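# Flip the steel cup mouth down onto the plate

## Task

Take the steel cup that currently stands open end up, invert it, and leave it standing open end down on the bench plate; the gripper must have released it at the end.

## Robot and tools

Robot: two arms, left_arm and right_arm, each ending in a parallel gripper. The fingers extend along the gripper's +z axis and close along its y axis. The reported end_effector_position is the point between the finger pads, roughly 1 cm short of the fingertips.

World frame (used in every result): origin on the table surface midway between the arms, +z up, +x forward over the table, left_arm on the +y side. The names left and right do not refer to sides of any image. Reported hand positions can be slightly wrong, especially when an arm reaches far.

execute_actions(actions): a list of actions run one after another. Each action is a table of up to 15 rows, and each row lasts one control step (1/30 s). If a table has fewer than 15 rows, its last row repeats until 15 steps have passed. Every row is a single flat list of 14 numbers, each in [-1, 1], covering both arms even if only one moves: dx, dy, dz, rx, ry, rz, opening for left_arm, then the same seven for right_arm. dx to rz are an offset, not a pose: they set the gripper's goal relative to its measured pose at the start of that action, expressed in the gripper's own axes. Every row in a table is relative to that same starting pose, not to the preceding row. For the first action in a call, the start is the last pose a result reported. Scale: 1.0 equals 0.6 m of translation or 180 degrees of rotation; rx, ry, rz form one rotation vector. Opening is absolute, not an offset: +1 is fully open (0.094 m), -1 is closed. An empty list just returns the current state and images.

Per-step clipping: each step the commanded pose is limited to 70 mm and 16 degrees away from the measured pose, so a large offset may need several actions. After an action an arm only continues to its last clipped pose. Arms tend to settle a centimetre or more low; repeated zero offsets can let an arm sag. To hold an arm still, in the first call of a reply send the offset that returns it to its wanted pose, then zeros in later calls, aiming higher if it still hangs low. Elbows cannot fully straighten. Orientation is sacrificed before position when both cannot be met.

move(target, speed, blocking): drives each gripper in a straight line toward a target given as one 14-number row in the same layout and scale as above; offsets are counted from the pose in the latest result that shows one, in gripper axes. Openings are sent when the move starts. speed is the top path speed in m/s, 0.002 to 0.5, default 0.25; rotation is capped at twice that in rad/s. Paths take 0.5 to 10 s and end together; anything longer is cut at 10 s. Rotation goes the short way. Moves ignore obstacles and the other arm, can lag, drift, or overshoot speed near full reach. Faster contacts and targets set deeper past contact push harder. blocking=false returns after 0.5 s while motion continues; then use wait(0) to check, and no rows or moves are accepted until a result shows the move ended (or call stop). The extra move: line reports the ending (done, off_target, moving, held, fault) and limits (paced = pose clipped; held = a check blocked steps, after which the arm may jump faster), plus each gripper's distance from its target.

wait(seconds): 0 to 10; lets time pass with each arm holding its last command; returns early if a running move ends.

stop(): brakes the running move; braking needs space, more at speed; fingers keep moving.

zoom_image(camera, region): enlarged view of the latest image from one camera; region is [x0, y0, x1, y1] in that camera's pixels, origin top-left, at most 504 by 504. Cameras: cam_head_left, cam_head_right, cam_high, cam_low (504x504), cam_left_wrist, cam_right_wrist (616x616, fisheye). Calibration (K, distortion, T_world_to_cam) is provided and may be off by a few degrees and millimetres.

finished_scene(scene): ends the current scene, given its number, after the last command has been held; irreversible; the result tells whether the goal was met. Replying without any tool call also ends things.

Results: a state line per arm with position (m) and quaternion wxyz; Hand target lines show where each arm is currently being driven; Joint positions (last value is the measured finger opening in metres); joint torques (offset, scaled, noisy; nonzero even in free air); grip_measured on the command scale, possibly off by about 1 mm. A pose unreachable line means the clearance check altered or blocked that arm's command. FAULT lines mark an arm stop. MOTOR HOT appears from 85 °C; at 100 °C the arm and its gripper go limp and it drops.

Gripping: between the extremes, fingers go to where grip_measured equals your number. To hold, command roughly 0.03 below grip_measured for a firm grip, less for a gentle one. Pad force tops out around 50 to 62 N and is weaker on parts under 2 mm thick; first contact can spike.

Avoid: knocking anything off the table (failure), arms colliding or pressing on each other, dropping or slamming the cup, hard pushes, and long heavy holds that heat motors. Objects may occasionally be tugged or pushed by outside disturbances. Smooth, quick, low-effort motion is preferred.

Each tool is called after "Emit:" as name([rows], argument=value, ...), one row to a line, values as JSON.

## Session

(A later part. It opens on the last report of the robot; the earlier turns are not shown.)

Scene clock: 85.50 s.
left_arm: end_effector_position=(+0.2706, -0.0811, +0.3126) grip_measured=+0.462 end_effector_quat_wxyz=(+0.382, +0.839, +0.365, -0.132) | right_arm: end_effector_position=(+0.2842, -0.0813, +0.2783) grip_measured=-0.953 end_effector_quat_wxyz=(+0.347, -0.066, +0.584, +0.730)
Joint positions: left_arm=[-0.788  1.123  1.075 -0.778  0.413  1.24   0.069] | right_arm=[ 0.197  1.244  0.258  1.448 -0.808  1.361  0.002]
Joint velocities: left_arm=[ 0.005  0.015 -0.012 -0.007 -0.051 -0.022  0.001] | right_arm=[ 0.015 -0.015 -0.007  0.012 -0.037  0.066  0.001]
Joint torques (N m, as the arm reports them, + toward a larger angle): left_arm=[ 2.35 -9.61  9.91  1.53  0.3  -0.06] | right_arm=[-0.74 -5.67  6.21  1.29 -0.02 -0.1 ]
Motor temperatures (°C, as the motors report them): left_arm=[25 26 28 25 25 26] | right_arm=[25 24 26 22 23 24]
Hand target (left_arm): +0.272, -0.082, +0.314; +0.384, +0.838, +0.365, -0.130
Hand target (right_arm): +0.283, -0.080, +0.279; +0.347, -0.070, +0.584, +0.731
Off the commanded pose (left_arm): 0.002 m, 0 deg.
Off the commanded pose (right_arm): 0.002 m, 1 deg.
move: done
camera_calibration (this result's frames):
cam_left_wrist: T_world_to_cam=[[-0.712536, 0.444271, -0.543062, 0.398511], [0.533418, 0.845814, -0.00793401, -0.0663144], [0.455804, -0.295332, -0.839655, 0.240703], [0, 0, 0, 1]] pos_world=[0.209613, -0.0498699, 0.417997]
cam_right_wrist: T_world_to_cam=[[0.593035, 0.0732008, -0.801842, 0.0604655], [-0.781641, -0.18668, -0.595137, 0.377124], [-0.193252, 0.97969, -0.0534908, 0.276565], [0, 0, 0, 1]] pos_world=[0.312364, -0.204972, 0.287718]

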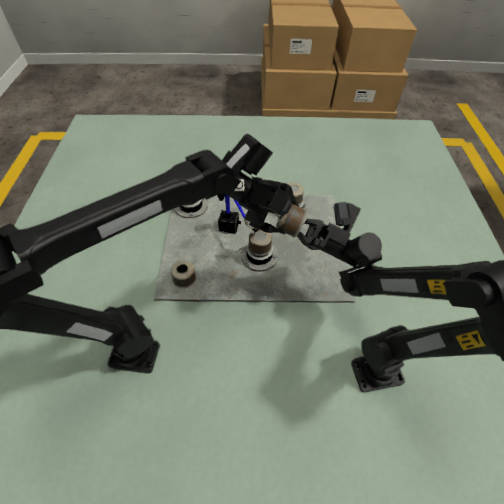

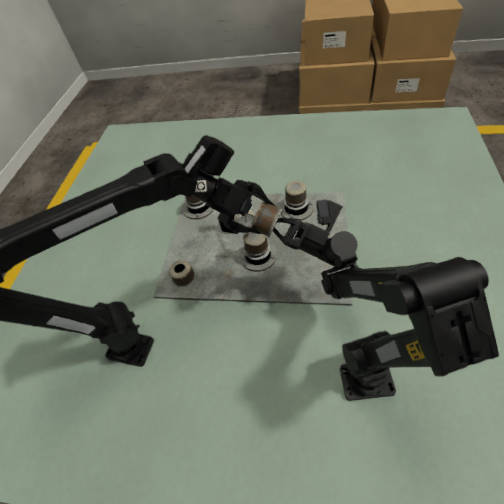

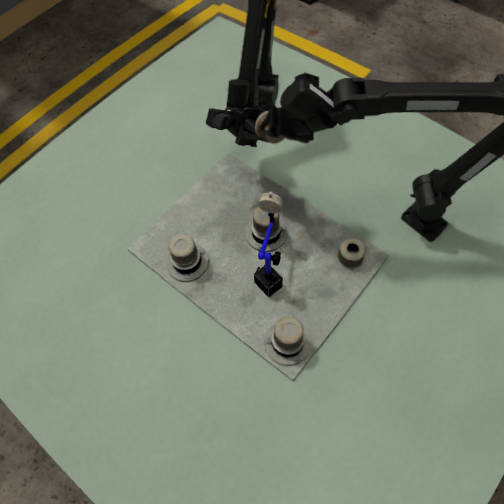

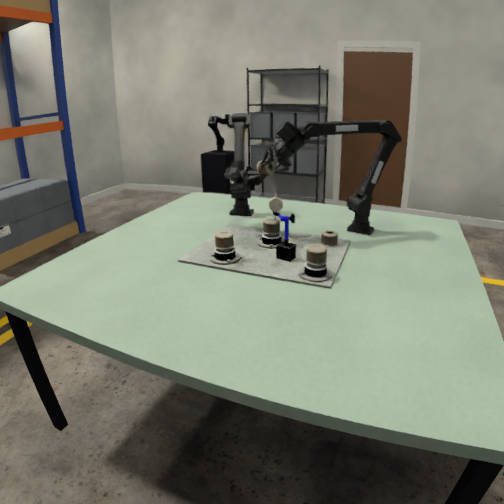

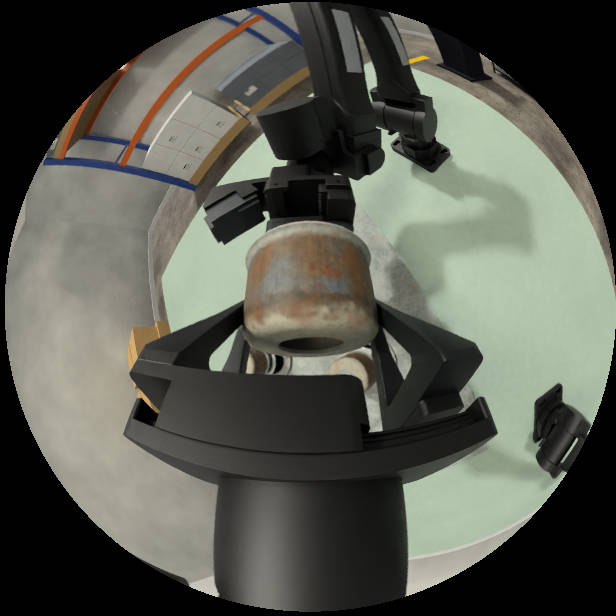

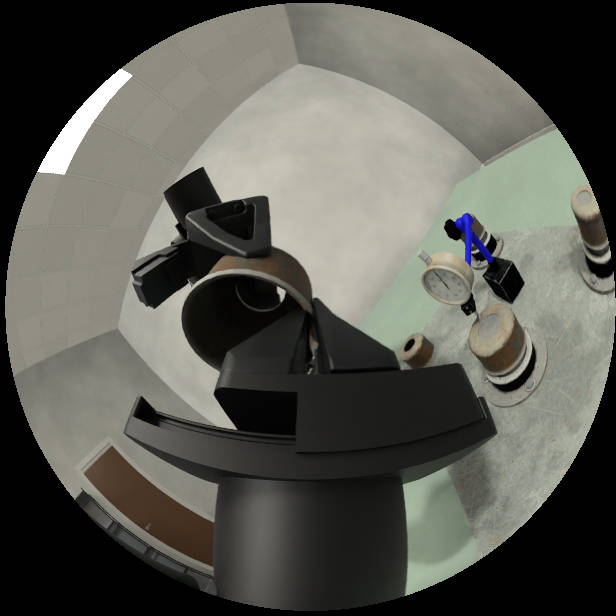

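Emit:
move(target=[0,0,0,0,0,0,0.4,0,0,0,0,0,0,-0.5])

Emit:
move(target=[0,0,0,0,0,0,0.4,0,0,-0.15,0,0,0,-0.5], speed=0.1)

Emit:
move(target=[0.32,-0.243,-0.04,0.198,0.327,0.117,0.4,0,0,0,0,0,0,-0.5], speed=0.2)

Scene clock: 94.93 s.
left_arm: end_effector_position=(+0.2691, -0.0790, +0.3054) grip_measured=+0.462 end_effector_quat_wxyz=(+0.376, +0.840, +0.367, -0.133) | right_arm: end_effector_position=(+0.2841, -0.0813, +0.2782) grip_measured=-0.502 end_effector_quat_wxyz=(+0.347, -0.065, +0.585, +0.730)
Joint positions: left_arm=[-0.788  1.123  1.062 -0.778  0.413  1.24   0.069] | right_arm=[ 0.197  1.244  0.258  1.448 -0.808  1.361  0.023]
Joint velocities: left_arm=[-0.024 -0.024  0.012 -0.007 -0.081  0.007  0.   ] | right_arm=[ 0.005  0.005 -0.012  0.012 -0.007 -0.037 -0.001]
Joint torques (N m, as the arm reports them, + toward a larger angle): left_arm=[ 2.32 -9.43 10.77  1.4   0.44 -0.05] | right_arm=[-0.88 -5.65  6.13  1.23  0.23 -0.08]
Motor temperatures (°C, as the motors report them): left_arm=[25 27 28 25 25 26] | right_arm=[25 24 26 22 23 24]
Hand target (left_arm): +0.271, -0.081, +0.313; +0.382, +0.839, +0.365, -0.132
Hand target (right_arm): +0.284, -0.081, +0.278; +0.347, -0.066, +0.584, +0.730
Off the commanded pose (left_arm): 0.008 m, 1 deg.
Off the commanded pose (right_arm): 0.000 m, 0 deg.
move: done
camera_calibration (this result's frames):
cam_left_wrist: T_world_to_cam=[[-0.716893, 0.449884, -0.532606, 0.391044], [0.533158, 0.84601, -0.0030247, -0.0687287], [0.449229, -0.286132, -0.846358, 0.240506], [0, 0, 0, 1]] pos_world=[0.208938, -0.0489628, 0.411618]
cam_right_wrist: T_world_to_cam=[[0.59275, 0.0730886, -0.802063, 0.0605327], [-0.781852, -0.186763, -0.594833, 0.376935], [-0.193271, 0.979682, -0.0535594, 0.276597], [0, 0, 0, 1]] pos_world=[0.312285, -0.205004, 0.287579]

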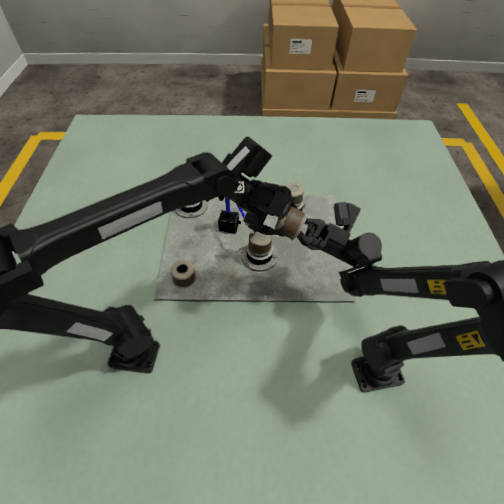

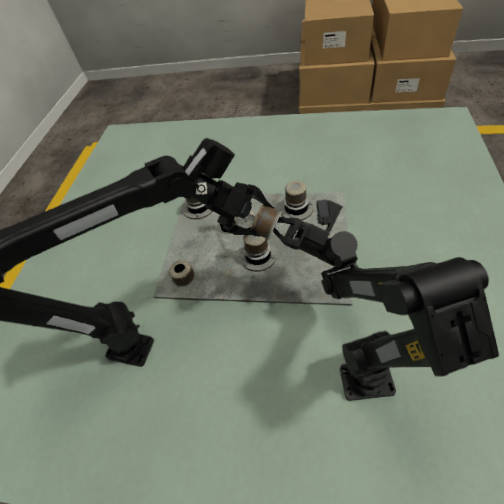

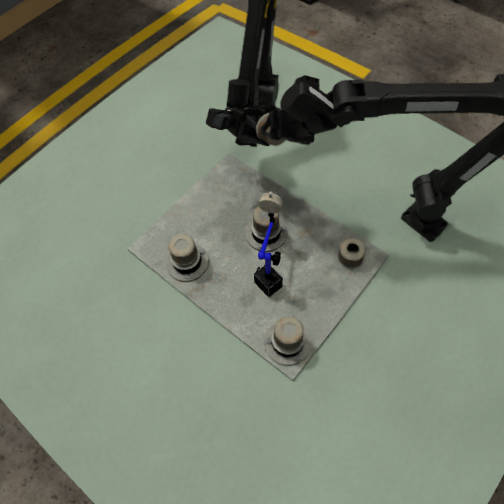

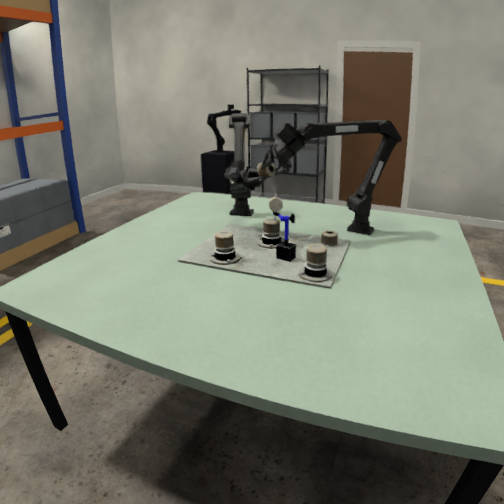

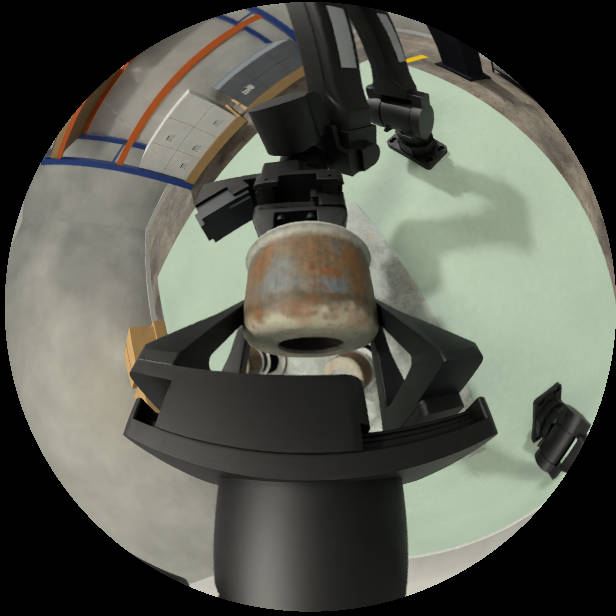

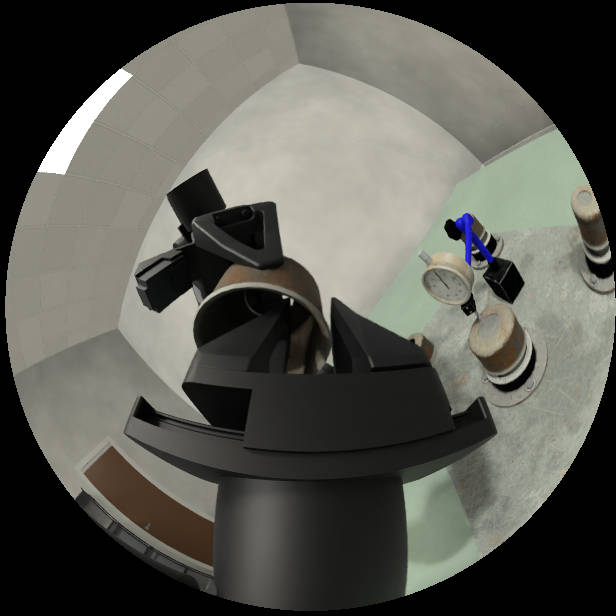

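Scene clock: 96.17 s.
left_arm: end_effector_position=(+0.2679, -0.0773, +0.2995) grip_measured=+0.462 end_effector_quat_wxyz=(+0.371, +0.841, +0.369, -0.134) | right_arm: end_effector_position=(+0.2583, -0.1598, +0.2472) grip_measured=-0.502 end_effector_quat_wxyz=(+0.348, -0.048, +0.621, +0.701)
Joint positions: left_arm=[-0.788  1.123  1.051 -0.778  0.413  1.24   0.069] | right_arm=[-0.128  1.171  0.115  1.557 -1.084  1.483  0.023]
Joint velocities: left_arm=[-0.005 -0.024 -0.002  0.012 -0.022  0.022  0.001] | right_arm=[-0.005 -0.015  0.007 -0.012 -0.037  0.037 -0.001]
Joint torques (N m, as the arm reports them, + toward a larger angle): left_arm=[ 2.29 -9.54 10.55  1.39  0.43 -0.04] | right_arm=[-1.16 -4.38  5.3   1.64  0.22  0.04]
Motor temperatures (°C, as the motors report them): left_arm=[25 27 28 25 25 26] | right_arm=[25 24 26 22 23 24]
Hand target (left_arm): +0.269, -0.079, +0.305; +0.376, +0.840, +0.367, -0.133
Hand target (right_arm): +0.256, -0.161, +0.251; +0.349, -0.049, +0.617, +0.703
Off the commanded pose (left_arm): 0.006 m, 1 deg.
Off the commanded pose (right_arm): 0.005 m, 6 deg.
joint sent to its limit (right arm) — the command would take joint 4 (wrist pitch) past its upper limit, so that joint was sent only as far as its limit.
move: off_target (right_arm)
camera_calibration (this result's frames):
cam_left_wrist: T_world_to_cam=[[-0.720438, 0.454435, -0.523887, 0.38486], [0.532938, 0.846154, 0.00109438, -0.0707263], [0.443786, -0.278411, -0.851787, 0.240246], [0, 0, 0, 1]] pos_world=[0.208343, -0.0481617, 0.406339]
cam_right_wrist: T_world_to_cam=[[0.556234, -0.0156835, -0.830878, 0.0590821], [-0.817255, -0.191583, -0.543498, 0.319267], [-0.150658, 0.981351, -0.119383, 0.352374], [0, 0, 0, 1]] pos_world=[0.281147, -0.28371, 0.264678]

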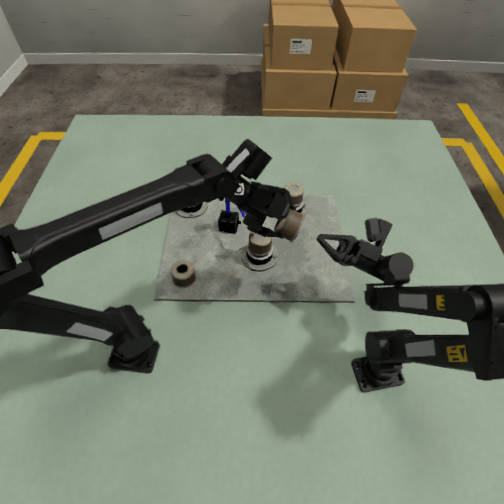

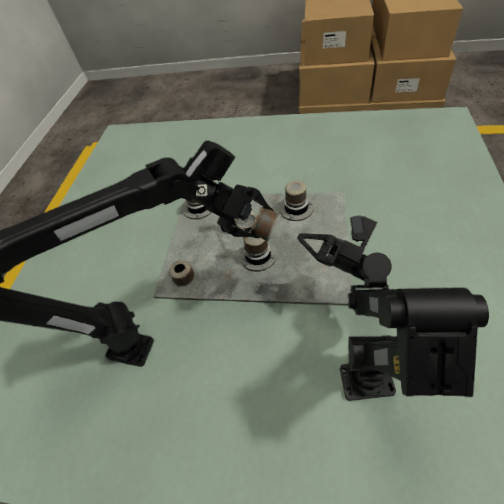

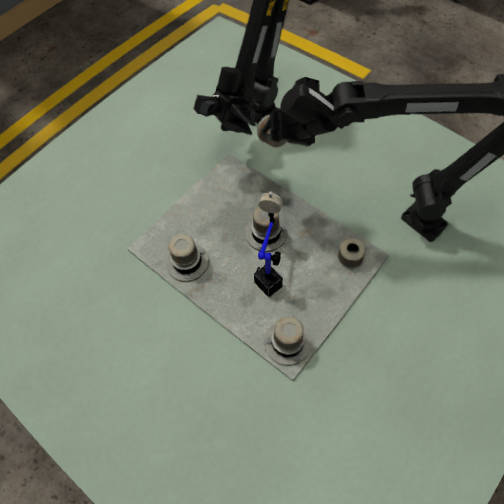

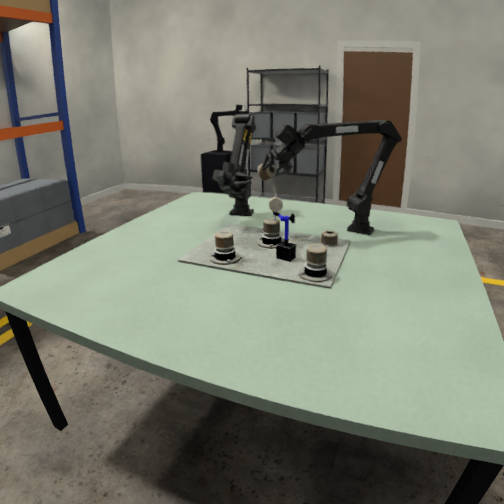

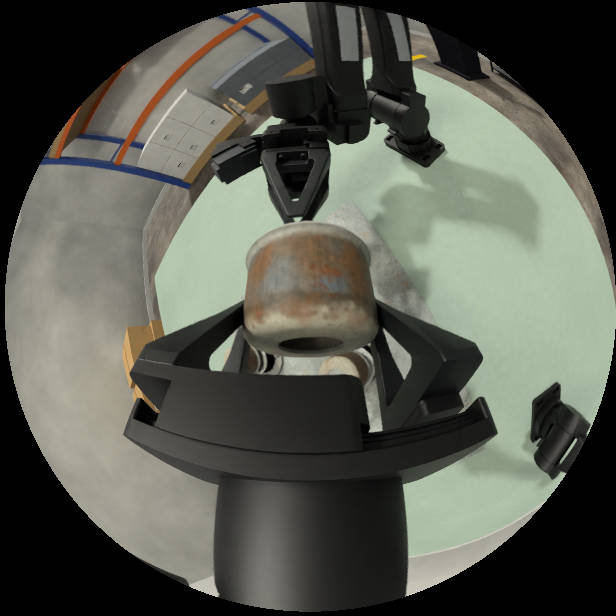

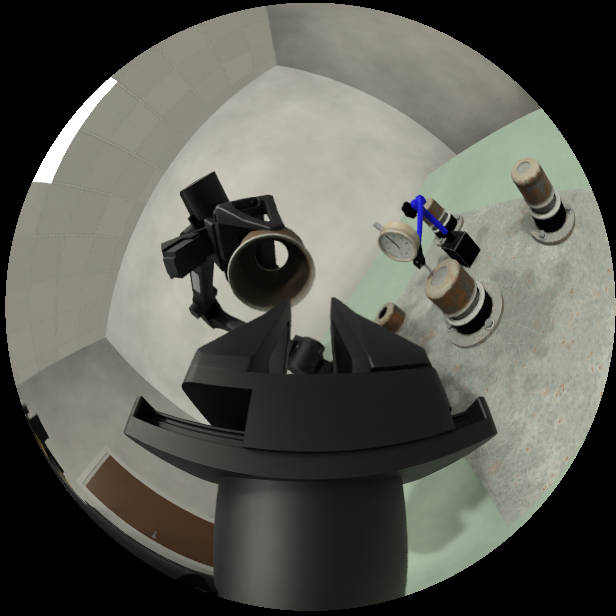

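Scene clock: 99.70 s.
left_arm: end_effector_position=(+0.2949, +0.1098, +0.1405) grip_measured=+0.462 end_effector_quat_wxyz=(-0.097, +0.917, +0.295, +0.251) | right_arm: end_effector_position=(+0.2583, -0.1598, +0.2472) grip_measured=-0.502 end_effector_quat_wxyz=(+0.348, -0.047, +0.621, +0.701)
Joint positions: left_arm=[-0.858  1.278  0.87  -1.222 -0.542  1.514  0.069] | right_arm=[-0.128  1.171  0.115  1.557 -1.084  1.483  0.023]
Joint velocities: left_arm=[ 0.005 -0.005  0.007  0.012 -0.051 -0.007 -0.001] | right_arm=[-0.005 -0.005  0.007  0.017  0.051  0.022  0.   ]
Joint torques (N m, as the arm reports them, + toward a larger angle): left_arm=[ 1.39 -9.6   8.6  -0.26 -0.57 -0.04] | right_arm=[-0.85 -3.48  5.41  1.06  0.32 -0.08]
Motor temperatures (°C, as the motors report them): left_arm=[25 27 28 25 25 26] | right_arm=[25 24 26 22 23 24]
Hand target (left_arm): +0.294, +0.106, +0.143; -0.097, +0.917, +0.291, +0.255
Hand target (right_arm): +0.258, -0.160, +0.247; +0.348, -0.048, +0.621, +0.701
Off the commanded pose (left_arm): 0.005 m, 0 deg.
Off the commanded pose (right_arm): 0.000 m, 0 deg.
move: done
camera_calibration (this result's frames):
cam_left_wrist: T_world_to_cam=[[-0.590403, 0.806484, 0.0317457, 0.0810054], [0.33111, 0.206151, 0.920797, -0.242635], [0.736064, 0.554153, -0.388747, -0.0977587], [0, 0, 0, 1]] pos_world=[0.200121, 0.038863, 0.182842]
cam_right_wrist: T_world_to_cam=[[0.555949, -0.01552, -0.831072, 0.0592298], [-0.817426, -0.191578, -0.543243, 0.319249], [-0.150784, 0.981355, -0.119194, 0.352361], [0, 0, 0, 1]] pos_world=[0.281164, -0.283711, 0.264653]

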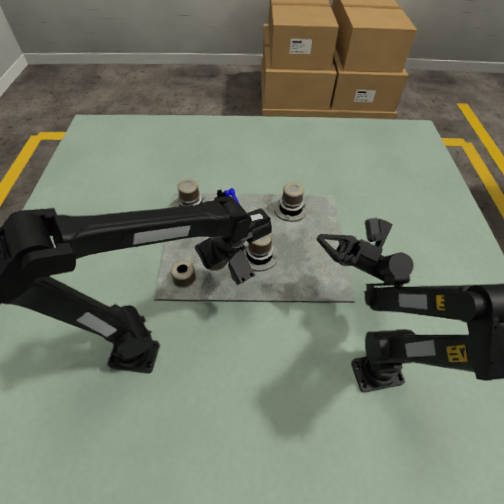

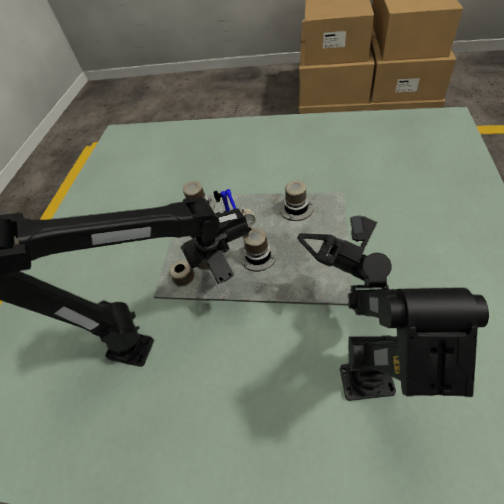

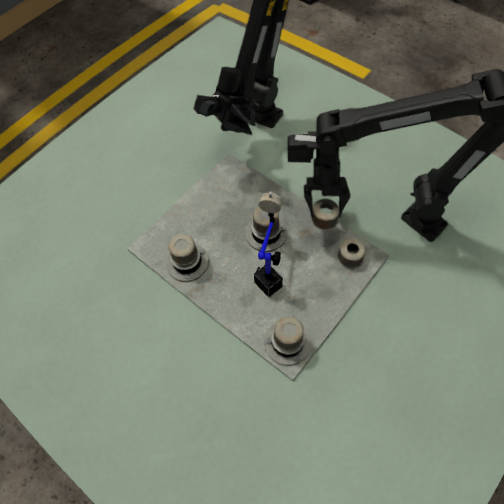

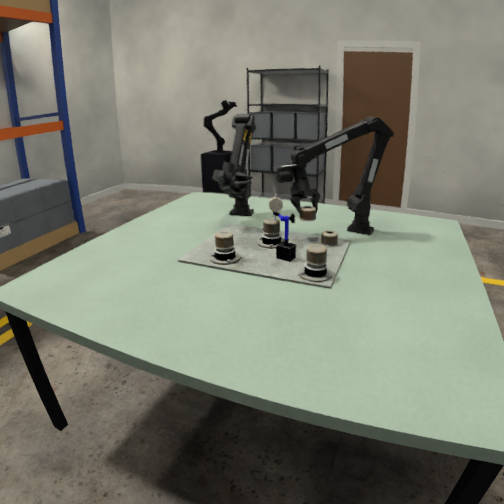

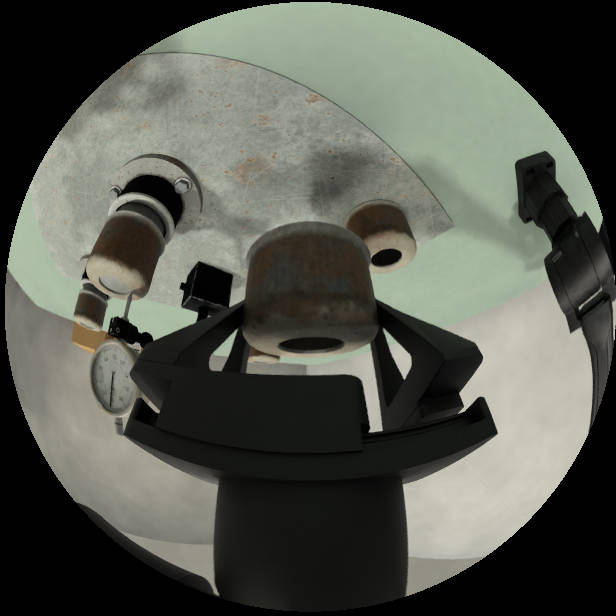

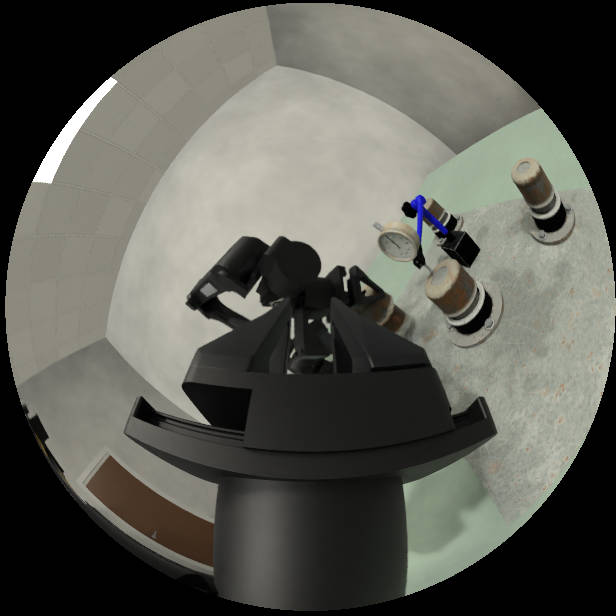

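Emit:
move(target=[-0.078,0.005,0.128,0,0,0,0.4,0,0,0,0,0,0,-0.5], speed=0.08)

Emit:
zoom_image(camera="cam_low", region=[250,170,370,290])

Scene clock: 104.73 s.
left_arm: end_effector_position=(+0.2916, +0.1142, +0.0495) grip_measured=+0.462 end_effector_quat_wxyz=(-0.102, +0.917, +0.294, +0.248) | right_arm: end_effector_position=(+0.2583, -0.1598, +0.2472) grip_measured=-0.502 end_effector_quat_wxyz=(+0.348, -0.047, +0.621, +0.701)
Joint positions: left_arm=[-0.858  1.421  0.725 -0.947 -0.54   1.514  0.069] | right_arm=[-0.128  1.171  0.115  1.557 -1.084  1.483  0.023]
Joint velocities: left_arm=[-0.005  0.015 -0.012 -0.002  0.066 -0.007  0.001] | right_arm=[-0.015  0.005  0.007 -0.007 -0.022 -0.022  0.001]
Joint torques (N m, as the arm reports them, + toward a larger angle): left_arm=[  2.06 -10.2    7.04   0.36  -0.33  -0.02] | right_arm=[-0.8  -3.45  5.43  1.08  0.32 -0.08]
Motor temperatures (°C, as the motors report them): left_arm=[25 27 28 25 25 26] | right_arm=[25 24 26 22 23 24]
Hand target (left_arm): +0.294, +0.110, +0.050; -0.097, +0.917, +0.295, +0.251
Hand target (right_arm): +0.258, -0.160, +0.247; +0.348, -0.047, +0.621, +0.701
Off the commanded pose (left_arm): 0.006 m, 1 deg.
Off the commanded pose (right_arm): 0.000 m, 0 deg.
move: done
camera_calibration (this result's frames):
cam_left_wrist: T_world_to_cam=[[-0.590169, 0.806037, 0.0447846, 0.0776865], [0.339114, 0.197187, 0.919847, -0.159985], [0.7326, 0.558052, -0.389712, -0.132566], [0, 0, 0, 1]] pos_world=[0.197219, 0.0429072, 0.0920202]
cam_right_wrist: T_world_to_cam=[[0.555949, -0.01552, -0.831072, 0.0592298], [-0.817426, -0.191578, -0.543243, 0.319249], [-0.150784, 0.981355, -0.119194, 0.352361], [0, 0, 0, 1]] pos_world=[0.281164, -0.283711, 0.264653]

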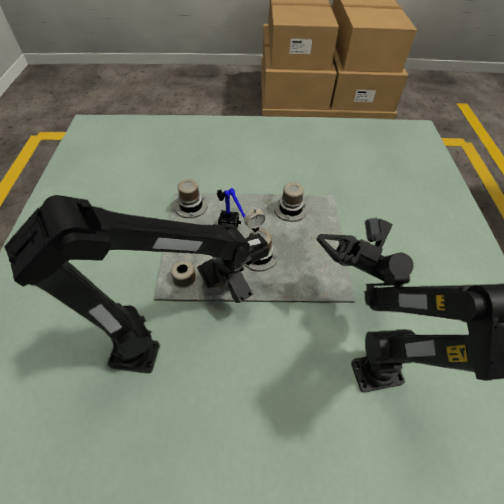

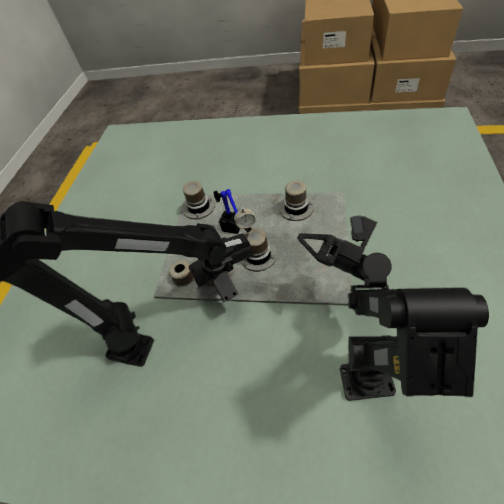

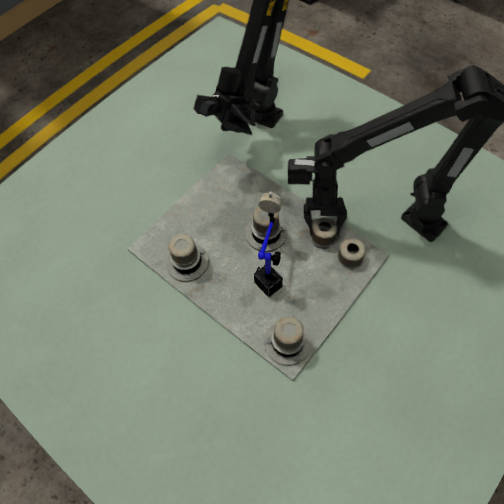

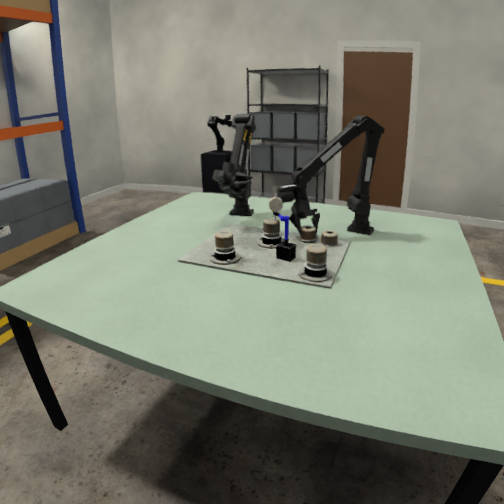

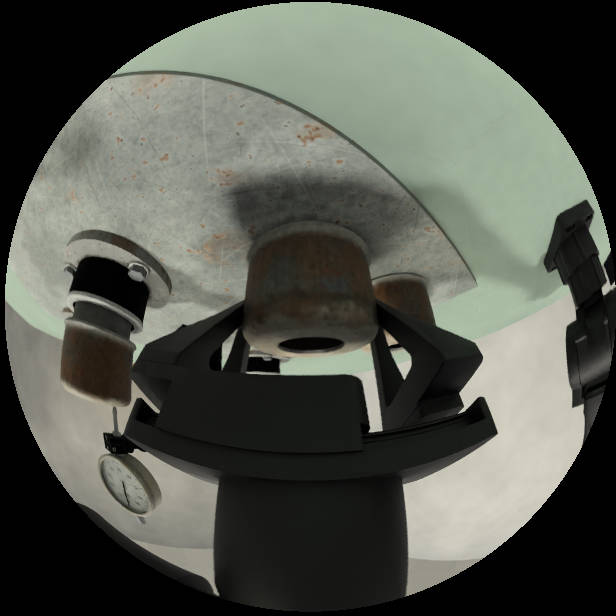

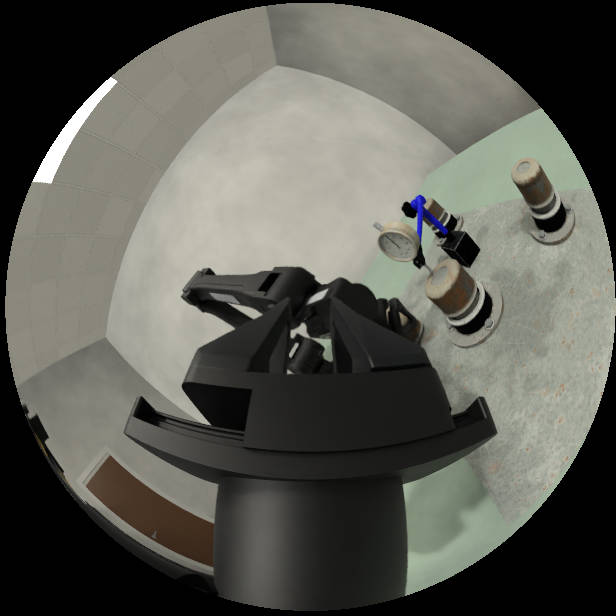

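Region (250, 170, 370, 290) of cam_low's 504x504 image, scaled by 4.200, with more detail than that image has.

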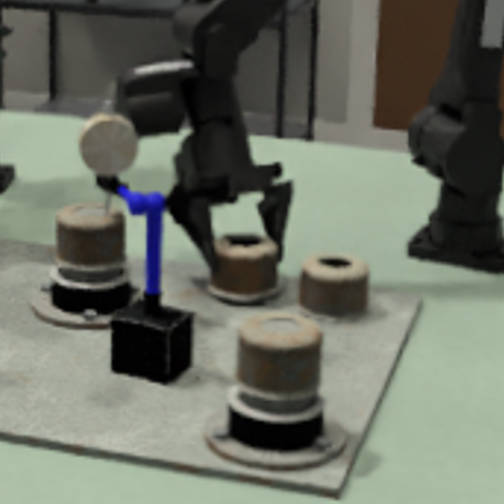

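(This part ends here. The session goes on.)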